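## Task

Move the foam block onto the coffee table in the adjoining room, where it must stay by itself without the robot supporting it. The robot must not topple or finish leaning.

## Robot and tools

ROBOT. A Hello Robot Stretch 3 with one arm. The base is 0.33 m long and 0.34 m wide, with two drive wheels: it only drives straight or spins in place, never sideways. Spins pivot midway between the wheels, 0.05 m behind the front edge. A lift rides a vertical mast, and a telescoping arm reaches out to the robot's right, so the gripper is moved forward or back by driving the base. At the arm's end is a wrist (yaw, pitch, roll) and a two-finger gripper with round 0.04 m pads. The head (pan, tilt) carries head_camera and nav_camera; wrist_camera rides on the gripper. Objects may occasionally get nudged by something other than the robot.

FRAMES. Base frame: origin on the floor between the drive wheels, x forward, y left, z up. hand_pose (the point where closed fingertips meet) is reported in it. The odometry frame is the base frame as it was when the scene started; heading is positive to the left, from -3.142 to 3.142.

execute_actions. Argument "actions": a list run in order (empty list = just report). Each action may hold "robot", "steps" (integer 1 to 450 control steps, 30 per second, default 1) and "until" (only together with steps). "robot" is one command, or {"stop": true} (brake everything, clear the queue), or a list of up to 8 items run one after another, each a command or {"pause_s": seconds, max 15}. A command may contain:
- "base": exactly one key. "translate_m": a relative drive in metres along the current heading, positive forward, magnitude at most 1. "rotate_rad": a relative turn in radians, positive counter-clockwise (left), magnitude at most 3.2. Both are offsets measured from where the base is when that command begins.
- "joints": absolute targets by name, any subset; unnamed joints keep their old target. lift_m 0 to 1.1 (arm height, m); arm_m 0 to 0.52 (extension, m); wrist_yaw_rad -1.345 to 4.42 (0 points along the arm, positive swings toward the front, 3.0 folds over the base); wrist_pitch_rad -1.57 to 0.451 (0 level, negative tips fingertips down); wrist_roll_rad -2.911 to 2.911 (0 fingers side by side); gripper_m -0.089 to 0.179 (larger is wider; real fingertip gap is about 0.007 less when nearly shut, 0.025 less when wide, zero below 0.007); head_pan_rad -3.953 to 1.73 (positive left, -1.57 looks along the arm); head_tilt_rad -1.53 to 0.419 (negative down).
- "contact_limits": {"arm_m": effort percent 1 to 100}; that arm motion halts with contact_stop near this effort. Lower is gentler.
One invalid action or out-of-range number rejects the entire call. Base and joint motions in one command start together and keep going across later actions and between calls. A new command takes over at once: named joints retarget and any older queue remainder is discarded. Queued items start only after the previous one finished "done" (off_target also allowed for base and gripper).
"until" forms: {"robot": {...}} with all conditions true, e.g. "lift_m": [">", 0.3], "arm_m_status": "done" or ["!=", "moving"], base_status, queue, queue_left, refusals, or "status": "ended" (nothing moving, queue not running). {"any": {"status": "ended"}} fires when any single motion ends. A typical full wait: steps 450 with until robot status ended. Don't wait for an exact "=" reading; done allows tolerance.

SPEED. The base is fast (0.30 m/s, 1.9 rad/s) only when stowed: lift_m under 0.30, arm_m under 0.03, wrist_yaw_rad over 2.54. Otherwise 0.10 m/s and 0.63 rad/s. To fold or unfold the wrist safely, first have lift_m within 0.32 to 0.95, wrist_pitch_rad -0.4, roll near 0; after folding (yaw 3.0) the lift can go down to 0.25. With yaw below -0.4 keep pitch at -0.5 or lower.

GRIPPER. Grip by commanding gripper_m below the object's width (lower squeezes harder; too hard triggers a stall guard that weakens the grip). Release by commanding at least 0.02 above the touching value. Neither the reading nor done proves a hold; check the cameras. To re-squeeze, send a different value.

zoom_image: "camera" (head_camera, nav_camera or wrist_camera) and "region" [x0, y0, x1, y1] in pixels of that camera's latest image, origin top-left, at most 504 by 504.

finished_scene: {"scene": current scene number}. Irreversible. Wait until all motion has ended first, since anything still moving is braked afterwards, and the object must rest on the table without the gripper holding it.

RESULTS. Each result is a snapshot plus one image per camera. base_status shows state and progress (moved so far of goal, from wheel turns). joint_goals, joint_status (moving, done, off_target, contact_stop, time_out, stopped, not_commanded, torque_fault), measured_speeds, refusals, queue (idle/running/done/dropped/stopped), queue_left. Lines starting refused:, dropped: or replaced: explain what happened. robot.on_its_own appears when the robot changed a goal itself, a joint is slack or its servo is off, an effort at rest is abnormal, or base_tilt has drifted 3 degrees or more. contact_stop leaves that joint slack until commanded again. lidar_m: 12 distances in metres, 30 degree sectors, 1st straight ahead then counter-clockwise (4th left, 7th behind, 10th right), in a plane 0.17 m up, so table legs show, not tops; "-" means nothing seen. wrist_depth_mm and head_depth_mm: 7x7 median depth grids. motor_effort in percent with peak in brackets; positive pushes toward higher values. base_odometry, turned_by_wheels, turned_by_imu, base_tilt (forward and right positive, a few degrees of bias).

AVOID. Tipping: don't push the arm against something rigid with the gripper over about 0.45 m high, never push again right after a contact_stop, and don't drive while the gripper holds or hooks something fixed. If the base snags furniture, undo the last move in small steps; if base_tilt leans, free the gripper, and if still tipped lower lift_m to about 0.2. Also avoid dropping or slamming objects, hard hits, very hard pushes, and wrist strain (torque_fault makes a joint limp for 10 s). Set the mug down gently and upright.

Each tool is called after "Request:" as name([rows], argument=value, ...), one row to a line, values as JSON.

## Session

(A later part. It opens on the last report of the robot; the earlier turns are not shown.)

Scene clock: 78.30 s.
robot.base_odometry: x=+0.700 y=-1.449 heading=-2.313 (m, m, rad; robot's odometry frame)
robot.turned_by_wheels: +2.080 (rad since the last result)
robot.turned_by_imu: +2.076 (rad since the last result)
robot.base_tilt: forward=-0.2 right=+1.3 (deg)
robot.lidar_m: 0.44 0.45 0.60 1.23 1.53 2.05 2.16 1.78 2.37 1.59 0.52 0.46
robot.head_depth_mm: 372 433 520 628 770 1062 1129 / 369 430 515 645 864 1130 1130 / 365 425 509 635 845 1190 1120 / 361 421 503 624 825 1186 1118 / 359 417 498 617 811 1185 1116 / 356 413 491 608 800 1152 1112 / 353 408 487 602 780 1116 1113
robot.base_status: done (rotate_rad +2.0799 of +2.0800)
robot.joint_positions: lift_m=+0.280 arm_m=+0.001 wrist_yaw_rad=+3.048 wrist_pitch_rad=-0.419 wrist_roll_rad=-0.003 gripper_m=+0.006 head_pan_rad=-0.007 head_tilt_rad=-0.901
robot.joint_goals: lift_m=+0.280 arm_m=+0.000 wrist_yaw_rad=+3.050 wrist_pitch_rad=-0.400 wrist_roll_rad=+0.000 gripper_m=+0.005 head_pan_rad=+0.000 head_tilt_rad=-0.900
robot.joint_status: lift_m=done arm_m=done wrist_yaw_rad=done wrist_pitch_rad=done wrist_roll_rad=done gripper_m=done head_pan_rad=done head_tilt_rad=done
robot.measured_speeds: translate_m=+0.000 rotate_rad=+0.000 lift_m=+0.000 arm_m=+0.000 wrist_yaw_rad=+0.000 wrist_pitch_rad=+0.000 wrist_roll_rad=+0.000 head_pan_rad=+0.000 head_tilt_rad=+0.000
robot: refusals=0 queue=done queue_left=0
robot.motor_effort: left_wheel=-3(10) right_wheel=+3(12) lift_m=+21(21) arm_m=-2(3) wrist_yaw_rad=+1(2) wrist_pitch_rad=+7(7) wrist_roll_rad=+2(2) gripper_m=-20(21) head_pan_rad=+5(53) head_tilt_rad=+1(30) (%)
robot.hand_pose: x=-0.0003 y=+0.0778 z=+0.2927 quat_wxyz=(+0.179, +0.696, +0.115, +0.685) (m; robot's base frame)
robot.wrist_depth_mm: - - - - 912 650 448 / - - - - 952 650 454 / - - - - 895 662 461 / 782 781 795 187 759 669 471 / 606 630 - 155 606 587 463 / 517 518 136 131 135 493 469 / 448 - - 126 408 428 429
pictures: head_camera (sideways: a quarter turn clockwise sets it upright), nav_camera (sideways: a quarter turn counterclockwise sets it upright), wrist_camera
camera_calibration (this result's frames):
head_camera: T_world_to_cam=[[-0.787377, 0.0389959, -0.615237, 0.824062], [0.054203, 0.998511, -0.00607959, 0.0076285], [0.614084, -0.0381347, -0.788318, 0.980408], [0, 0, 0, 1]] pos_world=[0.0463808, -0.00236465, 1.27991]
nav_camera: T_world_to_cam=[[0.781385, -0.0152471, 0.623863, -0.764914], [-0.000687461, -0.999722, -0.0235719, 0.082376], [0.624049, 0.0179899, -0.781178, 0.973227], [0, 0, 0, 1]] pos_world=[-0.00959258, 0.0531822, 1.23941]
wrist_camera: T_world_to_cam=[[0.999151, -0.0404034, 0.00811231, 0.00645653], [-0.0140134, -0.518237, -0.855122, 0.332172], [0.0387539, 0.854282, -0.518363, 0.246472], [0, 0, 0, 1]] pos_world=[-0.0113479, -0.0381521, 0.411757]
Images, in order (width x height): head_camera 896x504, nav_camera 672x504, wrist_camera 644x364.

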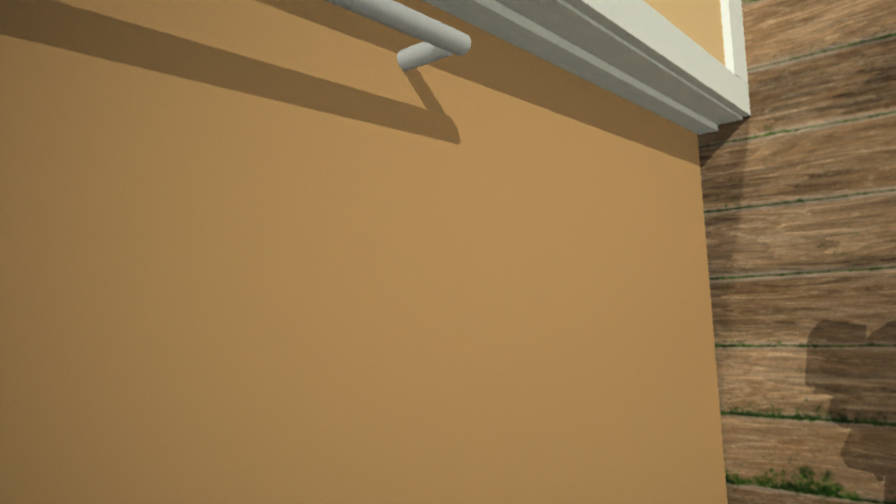

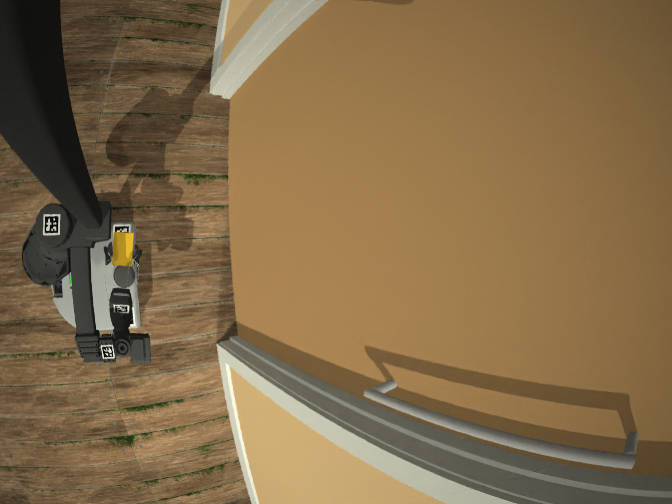

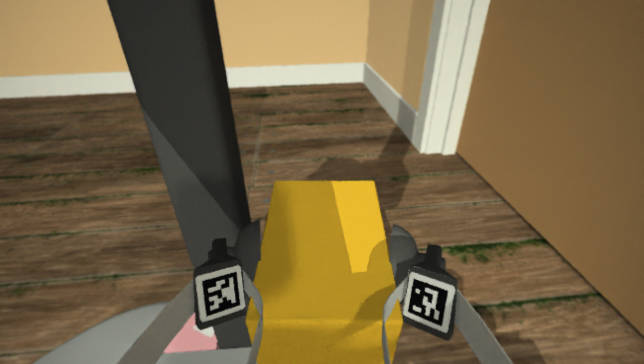

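Request:
execute_actions([
  {"robot":[{"base":{"rotate_rad":0.55},"joints":{"head_pan_rad":0.6,"head_tilt_rad":-1.0}},{"base":{"translate_m":0.27}},{"base":{"rotate_rad":-0.63}},{"base":{"translate_m":0.14}},{"base":{"translate_m":0.08}}],"steps":450,"until":{"robot":{"status":"ended"}}},
])

Scene clock: 95.27 s.
robot.base_odometry: x=+0.487 y=-1.864 heading=-2.394 (m, m, rad; robot's odometry frame)
robot.turned_by_wheels: -0.080 (rad since the last result)
robot.turned_by_imu: -0.063 (rad since the last result)
robot.base_tilt: forward=-0.1 right=+1.4 (deg)
robot.lidar_m: 0.20 0.20 0.21 0.30 0.63 1.79 2.61 2.24 2.55 0.40 1.89 0.27
robot.head_depth_mm: - - - 294 368 593 1085 / - - - 294 376 620 1092 / - - - 299 386 646 1092 / - - - 304 396 673 1102 / - - - 304 406 702 1110 / - - - 306 417 737 1113 / - - - 310 427 772 1092
robot.base_status: done (translate_m +0.0800 of +0.0800)
robot.joint_positions: lift_m=+0.280 arm_m=+0.001 wrist_yaw_rad=+3.049 wrist_pitch_rad=-0.420 wrist_roll_rad=-0.003 gripper_m=+0.006 head_pan_rad=+0.594 head_tilt_rad=-0.991
robot.joint_goals: lift_m=+0.280 arm_m=+0.000 wrist_yaw_rad=+3.050 wrist_pitch_rad=-0.400 wrist_roll_rad=+0.000 gripper_m=+0.005 head_pan_rad=+0.600 head_tilt_rad=-1.000
robot.joint_status: lift_m=done arm_m=done wrist_yaw_rad=done wrist_pitch_rad=done wrist_roll_rad=done gripper_m=done head_pan_rad=done head_tilt_rad=done
robot.measured_speeds: translate_m=+0.000 rotate_rad=+0.000 lift_m=+0.000 arm_m=+0.000 wrist_yaw_rad=+0.000 wrist_pitch_rad=+0.000 wrist_roll_rad=+0.000 head_pan_rad=+0.000 head_tilt_rad=+0.000
robot: refusals=0 queue=done queue_left=0
robot.motor_effort: left_wheel=+0(84) right_wheel=-1(13) lift_m=+21(22) arm_m=-3(2) wrist_yaw_rad=+0(0) wrist_pitch_rad=+7(8) wrist_roll_rad=+2(2) gripper_m=-19(20) head_pan_rad=+4(46) head_tilt_rad=-4(20) (%)
robot.hand_pose: x=-0.0006 y=+0.0777 z=+0.2924 quat_wxyz=(+0.179, +0.696, +0.116, +0.685) (m; robot's base frame)
robot.wrist_depth_mm: - - 552 400 274 210 169 / - - 609 431 293 222 176 / - - 670 477 310 229 183 / 793 755 723 189 325 242 191 / 620 606 - 156 325 253 199 / 517 511 136 132 136 267 206 / 451 - - 126 364 270 216
pictures: head_camera (sideways: a quarter turn clockwise sets it upright), nav_camera (sideways: a quarter turn counterclockwise sets it upright), wrist_camera
camera_calibration (this result's frames):
head_camera: T_world_to_cam=[[-0.714541, -0.442178, -0.542134, 0.728378], [-0.520525, 0.853784, -0.0103069, 0.0166369], [0.467423, 0.27483, -0.840229, 1.04879], [0, 0, 0, 1]] pos_world=[0.0388881, 0.01963, 1.27627]
nav_camera: T_world_to_cam=[[0.696831, 0.458824, 0.551277, -0.66983], [0.562966, -0.82613, -0.0240244, 0.0795241], [0.444404, 0.327091, -0.833976, 1.04297], [0, 0, 0, 1]] pos_world=[-0.0415085, 0.0318864, 1.24098]
wrist_camera: T_world_to_cam=[[0.999197, -0.0392383, 0.00805863, 0.00665171], [-0.013493, -0.519113, -0.854599, 0.331826], [0.0377164, 0.853805, -0.519225, 0.246681], [0, 0, 0, 1]] pos_world=[-0.011473, -0.0381016, 0.411608]
Images, in order (width x height): head_camera 896x504, nav_camera 672x504, wrist_camera 644x364.

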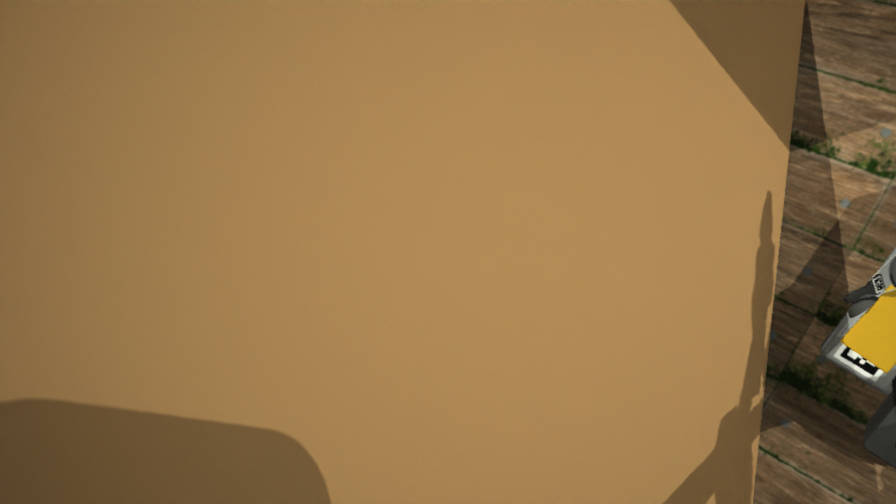

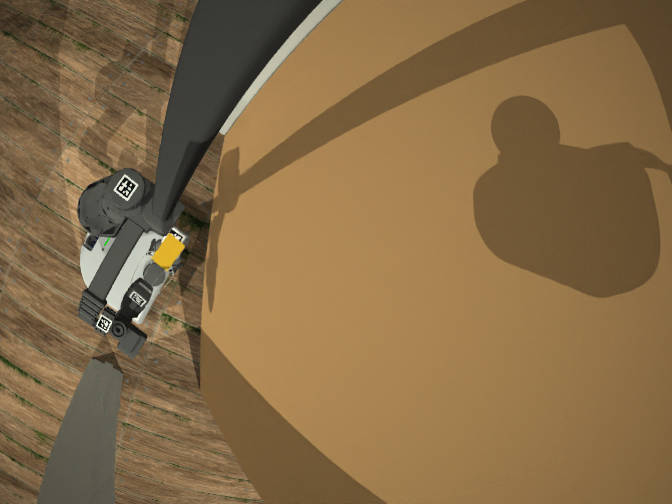

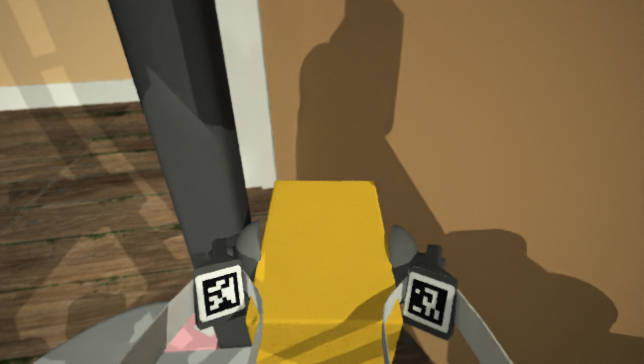

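Request:
execute_actions([
  {"robot":[{"base":{"translate_m":0.09},"joints":{"head_pan_rad":0.0,"head_tilt_rad":-0.7}},{"base":{"translate_m":0.3}}],"steps":450,"until":{"robot":{"status":"ended"}}},
])

Scene clock: 102.27 s.
robot.base_odometry: x=+0.202 y=-2.129 heading=-2.394 (m, m, rad; robot's odometry frame)
robot.turned_by_wheels: +0.000 (rad since the last result)
robot.turned_by_imu: +0.004 (rad since the last result)
robot.base_tilt: forward=-0.2 right=+1.4 (deg)
robot.lidar_m: 0.44 0.31 0.30 0.31 0.41 1.84 2.98 0.58 0.51 1.04 1.73 1.88
robot.head_depth_mm: 1581 1750 2029 1998 1630 1382 1186 / 1558 1756 1999 2007 1628 1378 1175 / 1542 1729 1956 1996 1619 1364 1191 / 1517 1717 1915 2000 1621 1379 1181 / 1500 1684 1902 1998 1627 1363 1135 / 1467 1645 1844 1814 528 674 777 / 1433 308 389 445 491 544 614
robot.base_status: done (translate_m +0.3000 of +0.3000)
robot.joint_positions: lift_m=+0.280 arm_m=+0.001 wrist_yaw_rad=+3.049 wrist_pitch_rad=-0.420 wrist_roll_rad=-0.003 gripper_m=+0.006 head_pan_rad=+0.007 head_tilt_rad=-0.703
robot.joint_goals: lift_m=+0.280 arm_m=+0.000 wrist_yaw_rad=+3.050 wrist_pitch_rad=-0.400 wrist_roll_rad=+0.000 gripper_m=+0.005 head_pan_rad=+0.000 head_tilt_rad=-0.700
robot.joint_status: lift_m=done arm_m=done wrist_yaw_rad=done wrist_pitch_rad=done wrist_roll_rad=done gripper_m=done head_pan_rad=done head_tilt_rad=done
robot.measured_speeds: translate_m=+0.000 rotate_rad=+0.000 lift_m=+0.000 arm_m=+0.000 wrist_yaw_rad=+0.000 wrist_pitch_rad=+0.000 wrist_roll_rad=+0.000 head_pan_rad=+0.000 head_tilt_rad=+0.000
robot: refusals=0 queue=done queue_left=0
robot.motor_effort: left_wheel=+0(59) right_wheel=-1(12) lift_m=+21(22) arm_m=-2(1) wrist_yaw_rad=+0(1) wrist_pitch_rad=+7(7) wrist_roll_rad=+2(2) gripper_m=-20(19) head_pan_rad=-4(49) head_tilt_rad=+2(26) (%)
robot.hand_pose: x=-0.0006 y=+0.0777 z=+0.2924 quat_wxyz=(+0.179, +0.696, +0.116, +0.685) (m; robot's base frame)
robot.wrist_depth_mm: 505 470 366 329 295 270 244 / 584 513 398 359 324 289 262 / 663 566 442 392 348 311 279 / 726 638 479 189 384 333 302 / 612 619 - 154 406 366 326 / 520 515 136 132 136 401 350 / 458 - - 126 400 415 378
pictures: head_camera (sideways: a quarter turn clockwise sets it upright), nav_camera (sideways: a quarter turn counterclockwise sets it upright), wrist_camera
camera_calibration (this result's frames):
head_camera: T_world_to_cam=[[-0.651056, 0.0293511, -0.758462, 1.00987], [0.0410953, 0.999149, 0.00338948, -0.00461888], [0.757916, -0.0289625, -0.651708, 0.801866], [0, 0, 0, 1]] pos_world=[0.0499252, -0.00180186, 1.28855]
nav_camera: T_world_to_cam=[[0.643166, -0.00569512, 0.765705, -0.948914], [0.0172274, -0.999612, -0.0219053, 0.0801029], [0.765533, 0.0272799, -0.642818, 0.792419], [0, 0, 0, 1]] pos_world=[0.00230633, 0.0530505, 1.23772]
wrist_camera: T_world_to_cam=[[0.999197, -0.0392386, 0.00805828, 0.00665181], [-0.0134936, -0.519116, -0.854597, 0.331825], [0.0377164, 0.853803, -0.519229, 0.246682], [0, 0, 0, 1]] pos_world=[-0.0114729, -0.0381017, 0.411608]
Images, in order (width x height): head_camera 896x504, nav_camera 672x504, wrist_camera 644x364.

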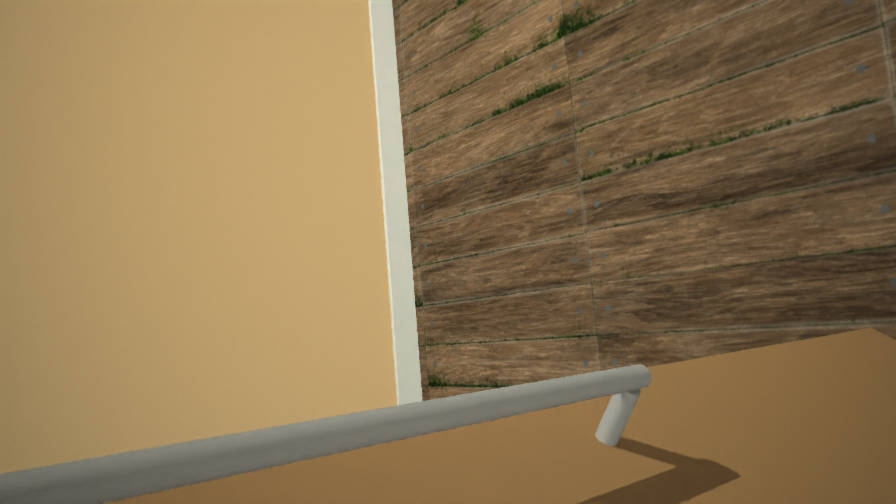

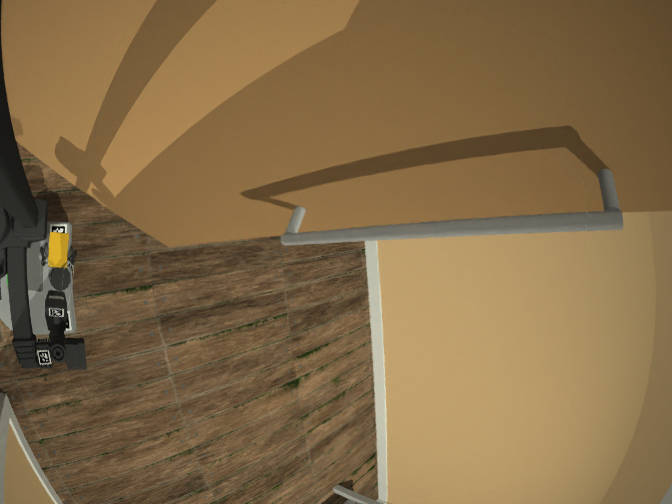

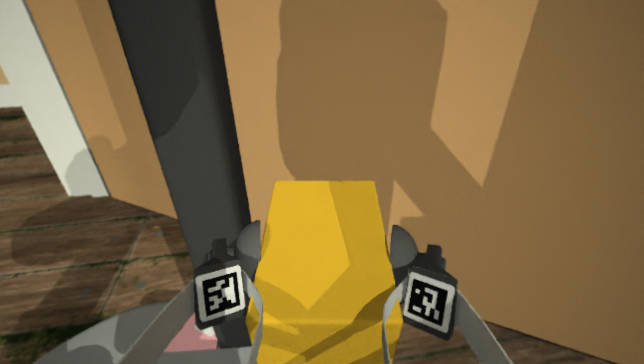

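Request:
execute_actions([
  {"robot":{"base":{"rotate_rad":-0.8},"joints":{"head_pan_rad":-0.2,"head_tilt_rad":-0.55}},"steps":450,"until":{"robot":{"status":"ended"}}},
])

Scene clock: 105.20 s.
robot.base_odometry: x=+0.202 y=-2.129 heading=+3.090 (m, m, rad; robot's odometry frame)
robot.turned_by_wheels: -0.800 (rad since the last result)
robot.turned_by_imu: -0.800 (rad since the last result)
robot.base_tilt: forward=-0.2 right=+1.3 (deg)
robot.lidar_m: 2.08 1.77 0.36 0.30 0.30 0.34 0.56 2.41 2.61 0.51 0.61 1.73
robot.head_depth_mm: 1933 2068 2298 2396 1879 1523 1277 / 2022 2188 2282 2261 1894 1518 1271 / 2109 2265 2316 2194 1870 1514 1279 / 2193 2394 2337 2277 1867 1502 1272 / 2263 2537 2579 2335 1867 1510 1268 / 2386 2592 2829 2351 1876 1510 1271 / 2201 2369 2522 2449 1859 1512 1271
robot.base_status: done (rotate_rad -0.7999 of -0.8000)
robot.joint_positions: lift_m=+0.280 arm_m=+0.001 wrist_yaw_rad=+3.049 wrist_pitch_rad=-0.420 wrist_roll_rad=-0.003 gripper_m=+0.006 head_pan_rad=-0.193 head_tilt_rad=-0.557
robot.joint_goals: lift_m=+0.280 arm_m=+0.000 wrist_yaw_rad=+3.050 wrist_pitch_rad=-0.400 wrist_roll_rad=+0.000 gripper_m=+0.005 head_pan_rad=-0.200 head_tilt_rad=-0.550
robot.joint_status: lift_m=done arm_m=done wrist_yaw_rad=done wrist_pitch_rad=done wrist_roll_rad=done gripper_m=done head_pan_rad=done head_tilt_rad=done
robot.measured_speeds: translate_m=+0.000 rotate_rad=+0.000 lift_m=+0.000 arm_m=+0.000 wrist_yaw_rad=+0.000 wrist_pitch_rad=+0.000 wrist_roll_rad=+0.000 head_pan_rad=+0.000 head_tilt_rad=+0.000
robot: refusals=0 queue=done queue_left=0
robot.motor_effort: left_wheel=+2(12) right_wheel=-3(10) lift_m=+21(21) arm_m=-2(1) wrist_yaw_rad=+0(1) wrist_pitch_rad=+7(8) wrist_roll_rad=+2(2) gripper_m=-19(21) head_pan_rad=-5(29) head_tilt_rad=+3(18) (%)
robot.hand_pose: x=-0.0006 y=+0.0777 z=+0.2924 quat_wxyz=(+0.179, +0.696, +0.116, +0.685) (m; robot's base frame)
robot.wrist_depth_mm: 248 262 297 324 362 - - / 268 276 319 353 391 - - / 282 304 351 390 436 - - / 309 330 384 190 493 724 759 / 330 363 - 155 547 605 608 / 359 392 136 132 135 493 493 / 385 - - 126 412 424 429
pictures: head_camera (sideways: a quarter turn clockwise sets it upright), nav_camera (sideways: a quarter turn counterclockwise sets it upright), wrist_camera
camera_calibration (this result's frames):
head_camera: T_world_to_cam=[[-0.516839, 0.135258, -0.84533, 1.1223], [0.237343, 0.971371, 0.0103127, -0.0148305], [0.822524, -0.195303, -0.534145, 0.64853], [0, 0, 0, 1]] pos_world=[0.0501354, -0.0107338, 1.29527]
nav_camera: T_world_to_cam=[[0.512839, -0.110321, 0.851367, -1.05979], [-0.17823, -0.983783, -0.0201188, 0.0789734], [0.83978, -0.141421, -0.524184, 0.637629], [0, 0, 0, 1]] pos_world=[0.0221106, 0.0509498, 1.2381]
wrist_camera: T_world_to_cam=[[0.999197, -0.0392389, 0.00805653, 0.00665221], [-0.0134953, -0.519116, -0.854597, 0.331822], [0.0377158, 0.853803, -0.519229, 0.246688], [0, 0, 0, 1]] pos_world=[-0.0114729, -0.0381079, 0.411608]
Images, in order (width x height): head_camera 896x504, nav_camera 672x504, wrist_camera 644x364.

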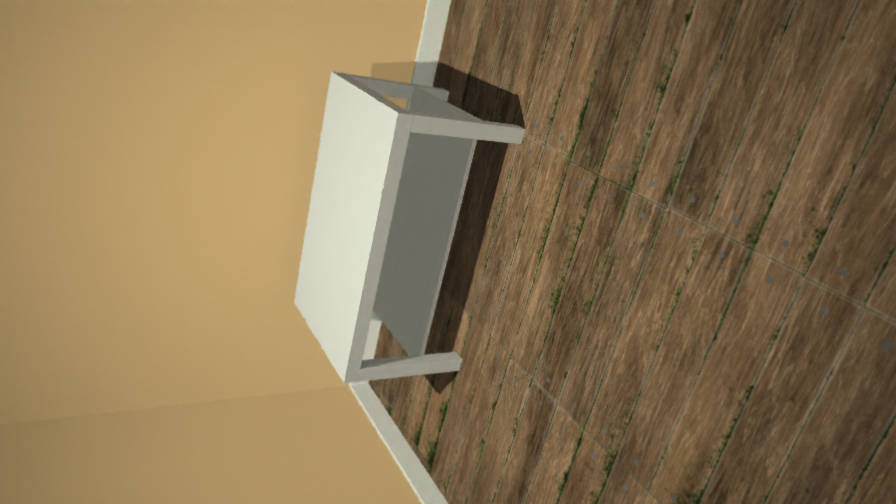

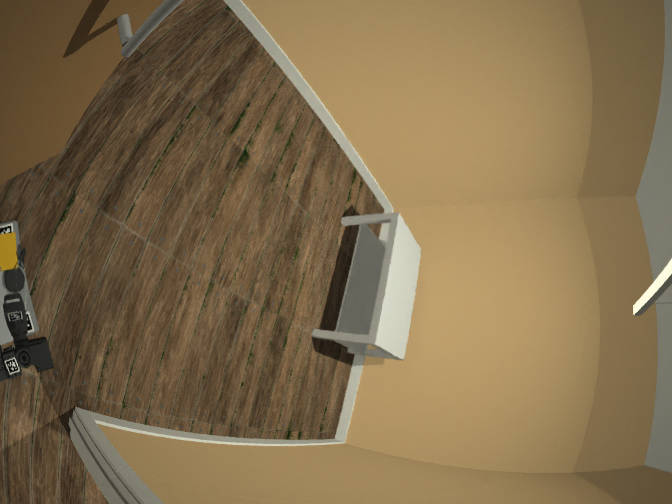

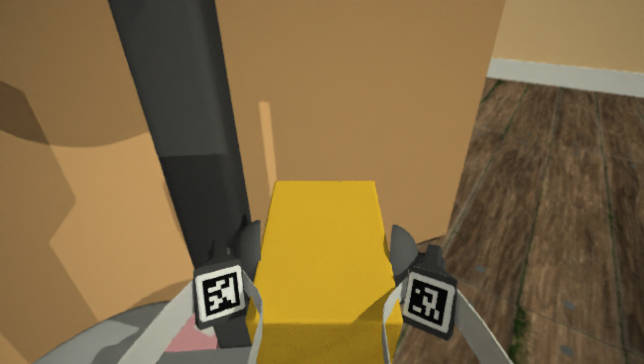

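Request:
execute_actions([
  {"robot":{"base":{"translate_m":1.0},"joints":{"head_pan_rad":-1.57,"head_tilt_rad":-0.9}},"steps":200,"until":{"robot":{"translate_m":[">",0.6]}}},
  {"robot":{"base":{"translate_m":0.9}},"steps":200,"until":{"robot":{"translate_m":[">",0.86]}}},
  {"robot":{"joints":{"lift_m":0.53}},"steps":200,"until":{"robot":{"base_status":["!=","moving"],"lift_m":[">",0.33]}}},
  {"robot":{"base":{"rotate_rad":0.87},"joints":{"wrist_yaw_rad":0.0}},"steps":200,"until":{"robot":{"lift_m":[">",0.52],"wrist_yaw_rad":["<",1.2]}}},
  {"robot":{"joints":{"arm_m":0.33}},"steps":300,"until":{"robot":{"status":"ended"}}},
])

Scene clock: 121.67 s.
robot.base_odometry: x=-1.297 y=-2.052 heading=-2.324 (m, m, rad; robot's odometry frame)
robot.turned_by_wheels: +0.870 (rad since the last result)
robot.turned_by_imu: +0.886 (rad since the last result)
robot.base_tilt: forward=-0.2 right=+1.4 (deg)
robot.lidar_m: 0.82 0.84 1.14 2.58 2.13 1.36 1.30 0.77 0.75 1.18 0.60 0.85
robot.head_depth_mm: 1067 1241 1282 1076 1260 1262 1127 / 1071 1242 1288 1068 1243 1292 - / 1058 1234 1265 1123 1259 1262 1127 / 1048 1219 1281 1132 1234 1253 1129 / 1044 1213 1270 1069 1215 1251 1121 / 1043 1207 1269 1058 1211 1246 1116 / 1038 1195 1350 1092 1018 1245 1111
robot.base_status: done (rotate_rad +0.8699 of +0.8700)
robot.joint_positions: lift_m=+0.530 arm_m=+0.330 wrist_yaw_rad=+0.002 wrist_pitch_rad=-0.420 wrist_roll_rad=-0.003 gripper_m=+0.006 head_pan_rad=-1.563 head_tilt_rad=-0.889
robot.joint_goals: lift_m=+0.530 arm_m=+0.330 wrist_yaw_rad=+0.000 wrist_pitch_rad=-0.400 wrist_roll_rad=+0.000 gripper_m=+0.005 head_pan_rad=-1.570 head_tilt_rad=-0.900
robot.joint_status: lift_m=done arm_m=done wrist_yaw_rad=done wrist_pitch_rad=done wrist_roll_rad=done gripper_m=done head_pan_rad=done head_tilt_rad=done
robot.measured_speeds: translate_m=+0.000 rotate_rad=+0.000 lift_m=+0.000 arm_m=+0.000 wrist_yaw_rad=+0.000 wrist_pitch_rad=+0.000 wrist_roll_rad=+0.000 head_pan_rad=+0.000 head_tilt_rad=+0.000
robot: refusals=0 queue=done queue_left=0
robot.motor_effort: left_wheel=-4(12) right_wheel=+4(8) lift_m=+30(32) arm_m=+3(4) wrist_yaw_rad=-2(2) wrist_pitch_rad=+7(7) wrist_roll_rad=+2(2) gripper_m=-19(20) head_pan_rad=-4(51) head_tilt_rad=-5(31) (%)
robot.hand_pose: x=-0.0212 y=-0.6988 z=+0.5420 quat_wxyz=(+0.693, +0.148, -0.690, -0.147) (m; robot's base frame)
robot.wrist_depth_mm: 533 534 548 538 530 537 530 / 584 579 587 590 588 588 584 / 636 609 532 527 520 529 523 / 427 392 391 189 391 385 384 / 314 310 313 155 312 306 308 / 261 261 136 132 135 255 254 / 222 222 217 126 209 219 220
pictures: head_camera (sideways: a quarter turn clockwise sets it upright), nav_camera (sideways: a quarter turn counterclockwise sets it upright), wrist_camera
camera_calibration (this result's frames):
head_camera: T_world_to_cam=[[0.0278161, 0.780101, -0.625035, 0.831855], [0.999184, -0.0400238, -0.00548639, 0.00109191], [-0.0292962, -0.624372, -0.780578, 0.974268], [0, 0, 0, 1]] pos_world=[0.00431234, -0.0405819, 1.28044]
nav_camera: T_world_to_cam=[[-0.00415607, -0.773663, 0.633583, -0.772787], [-0.999628, -0.01387, -0.0234938, 0.0883682], [0.0269641, -0.633445, -0.773318, 0.966649], [0, 0, 0, 1]] pos_world=[0.0590588, 0.0156676, 1.23923]
wrist_camera: T_world_to_cam=[[-0.998475, -0.0546122, 0.00805108, -0.058285], [-0.0352285, 0.518095, -0.854597, 0.866065], [0.0425002, -0.853578, -0.519229, -0.152953], [0, 0, 0, 1]] pos_world=[-0.0211855, -0.582444, 0.661188]
Images, in order (width x height): head_camera 896x504, nav_camera 672x504, wrist_camera 644x364.

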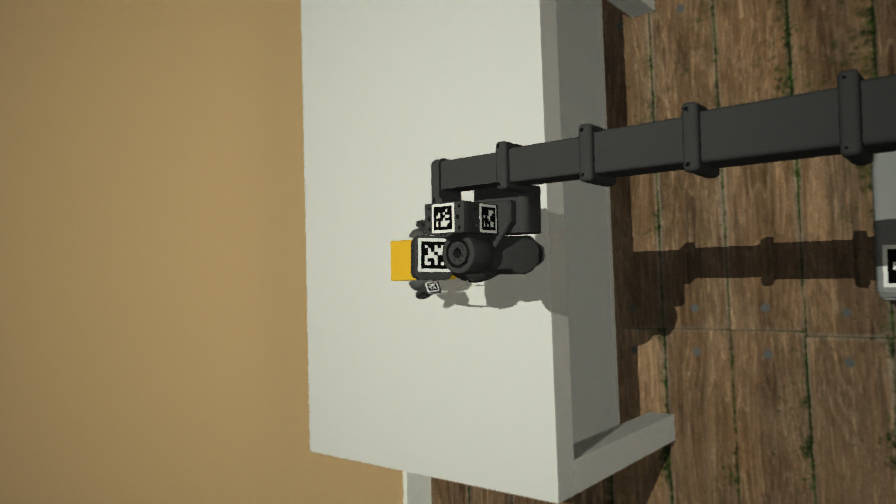

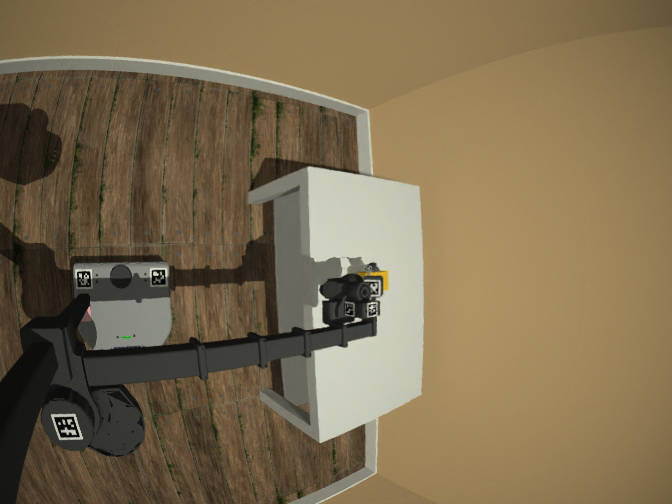

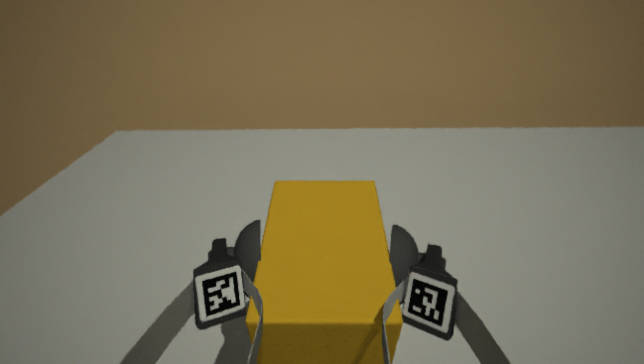

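Request:
execute_actions([
  {"robot":{"joints":{"lift_m":0.476,"arm_m":0.36}},"steps":200,"until":{"robot":{"status":"ended"}}},
  {"robot":{"joints":{"gripper_m":0.13}},"steps":100,"until":{"robot":{"status":"ended"}}},
  {"robot":{"joints":{"lift_m":0.53,"arm_m":0.22}},"steps":200,"until":{"robot":{"status":"ended"}}},
])

Scene clock: 128.63 s.
robot.base_odometry: x=-1.297 y=-2.052 heading=-2.324 (m, m, rad; robot's odometry frame)
robot.turned_by_wheels: +0.000 (rad since the last result)
robot.turned_by_imu: +0.002 (rad since the last result)
robot.base_tilt: forward=-0.2 right=+1.4 (deg)
robot.lidar_m: 0.82 0.84 1.14 2.58 2.13 1.36 1.30 0.77 0.75 1.18 0.59 0.85
robot.head_depth_mm: 1073 1260 1292 1076 1263 1267 1119 / 1059 1237 1284 1082 1241 1288 - / 1056 1227 1274 1072 - 1259 1125 / 1051 1225 1269 1069 - 1255 1130 / 1048 1215 1281 1067 1203 1249 1120 / 1040 1197 1264 1063 1212 1251 1122 / 1043 1198 1357 1093 1018 1238 1118
robot.base_status: done (rotate_rad +0.8699 of +0.8700)
robot.joint_positions: lift_m=+0.530 arm_m=+0.220 wrist_yaw_rad=+0.002 wrist_pitch_rad=-0.419 wrist_roll_rad=-0.003 gripper_m=+0.130 head_pan_rad=-1.563 head_tilt_rad=-0.889
robot.joint_goals: lift_m=+0.530 arm_m=+0.220 wrist_yaw_rad=+0.000 wrist_pitch_rad=-0.400 wrist_roll_rad=+0.000 gripper_m=+0.130 head_pan_rad=-1.570 head_tilt_rad=-0.900
robot.joint_status: lift_m=done arm_m=done wrist_yaw_rad=done wrist_pitch_rad=done wrist_roll_rad=done gripper_m=done head_pan_rad=done head_tilt_rad=done
robot.measured_speeds: translate_m=+0.000 rotate_rad=+0.000 lift_m=+0.000 arm_m=+0.000 wrist_yaw_rad=+0.000 wrist_pitch_rad=+0.000 wrist_roll_rad=+0.000 head_pan_rad=+0.000 head_tilt_rad=+0.000
robot: refusals=0 queue=done queue_left=0
robot.motor_effort: left_wheel=-3(3) right_wheel=+4(4) lift_m=+30(32) arm_m=-3(2) wrist_yaw_rad=-1(2) wrist_pitch_rad=+7(7) wrist_roll_rad=+2(2) gripper_m=-1(81) head_pan_rad=-5(3) head_tilt_rad=-7(6) (%)
robot.hand_pose: x=-0.0212 y=-0.5896 z=+0.5422 quat_wxyz=(+0.693, +0.148, -0.690, -0.147) (m; robot's base frame)
robot.wrist_depth_mm: 645 623 641 628 636 644 630 / 690 676 682 703 690 698 693 / 759 531 534 528 535 526 516 / 626 399 398 327 391 391 392 / 319 316 316 287 311 312 310 / 261 - 261 261 258 265 255 / 229 216 221 223 221 215 219
pictures: head_camera (sideways: a quarter turn clockwise sets it upright), nav_camera (sideways: a quarter turn counterclockwise sets it upright), wrist_camera
camera_calibration (this result's frames):
head_camera: T_world_to_cam=[[0.0278161, 0.780101, -0.625035, 0.831855], [0.999184, -0.0400238, -0.0054864, 0.00109193], [-0.0292962, -0.624372, -0.780578, 0.974268], [0, 0, 0, 1]] pos_world=[0.00431234, -0.0405819, 1.28044]
nav_camera: T_world_to_cam=[[-0.00415607, -0.773664, 0.633583, -0.772786], [-0.999628, -0.01387, -0.0234938, 0.0883682], [0.0269641, -0.633445, -0.773318, 0.966649], [0, 0, 0, 1]] pos_world=[0.0590588, 0.0156676, 1.23923]
wrist_camera: T_world_to_cam=[[-0.998476, -0.0545959, 0.00810067, -0.0523432], [-0.0352228, 0.517299, -0.85508, 0.809473], [0.0424934, -0.854062, -0.518433, -0.0603646], [0, 0, 0, 1]] pos_world=[-0.0211864, -0.473152, 0.661293]
Images, in order (width x height): head_camera 896x504, nav_camera 672x504, wrist_camera 644x364.

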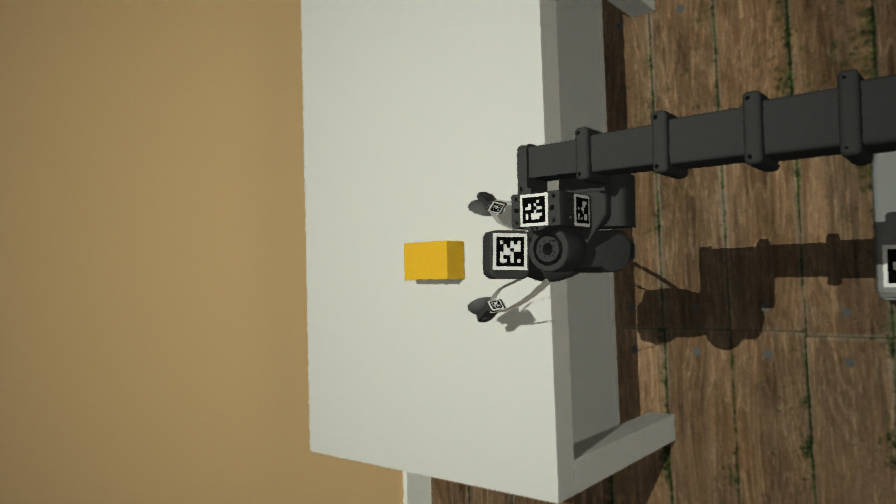

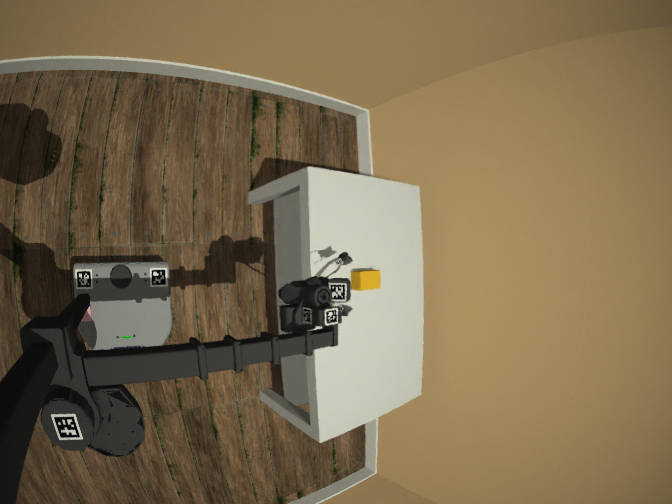

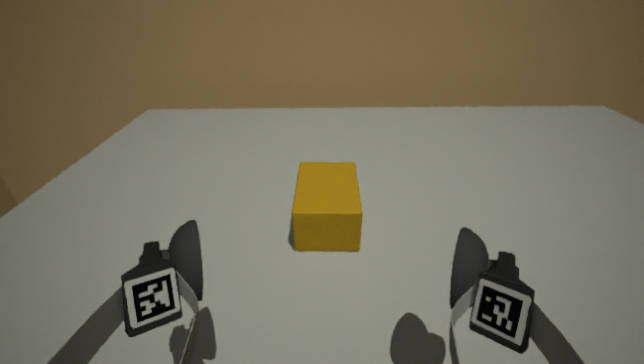

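Request:
finished_scene(scene=1)

The scene is finished: the task was done.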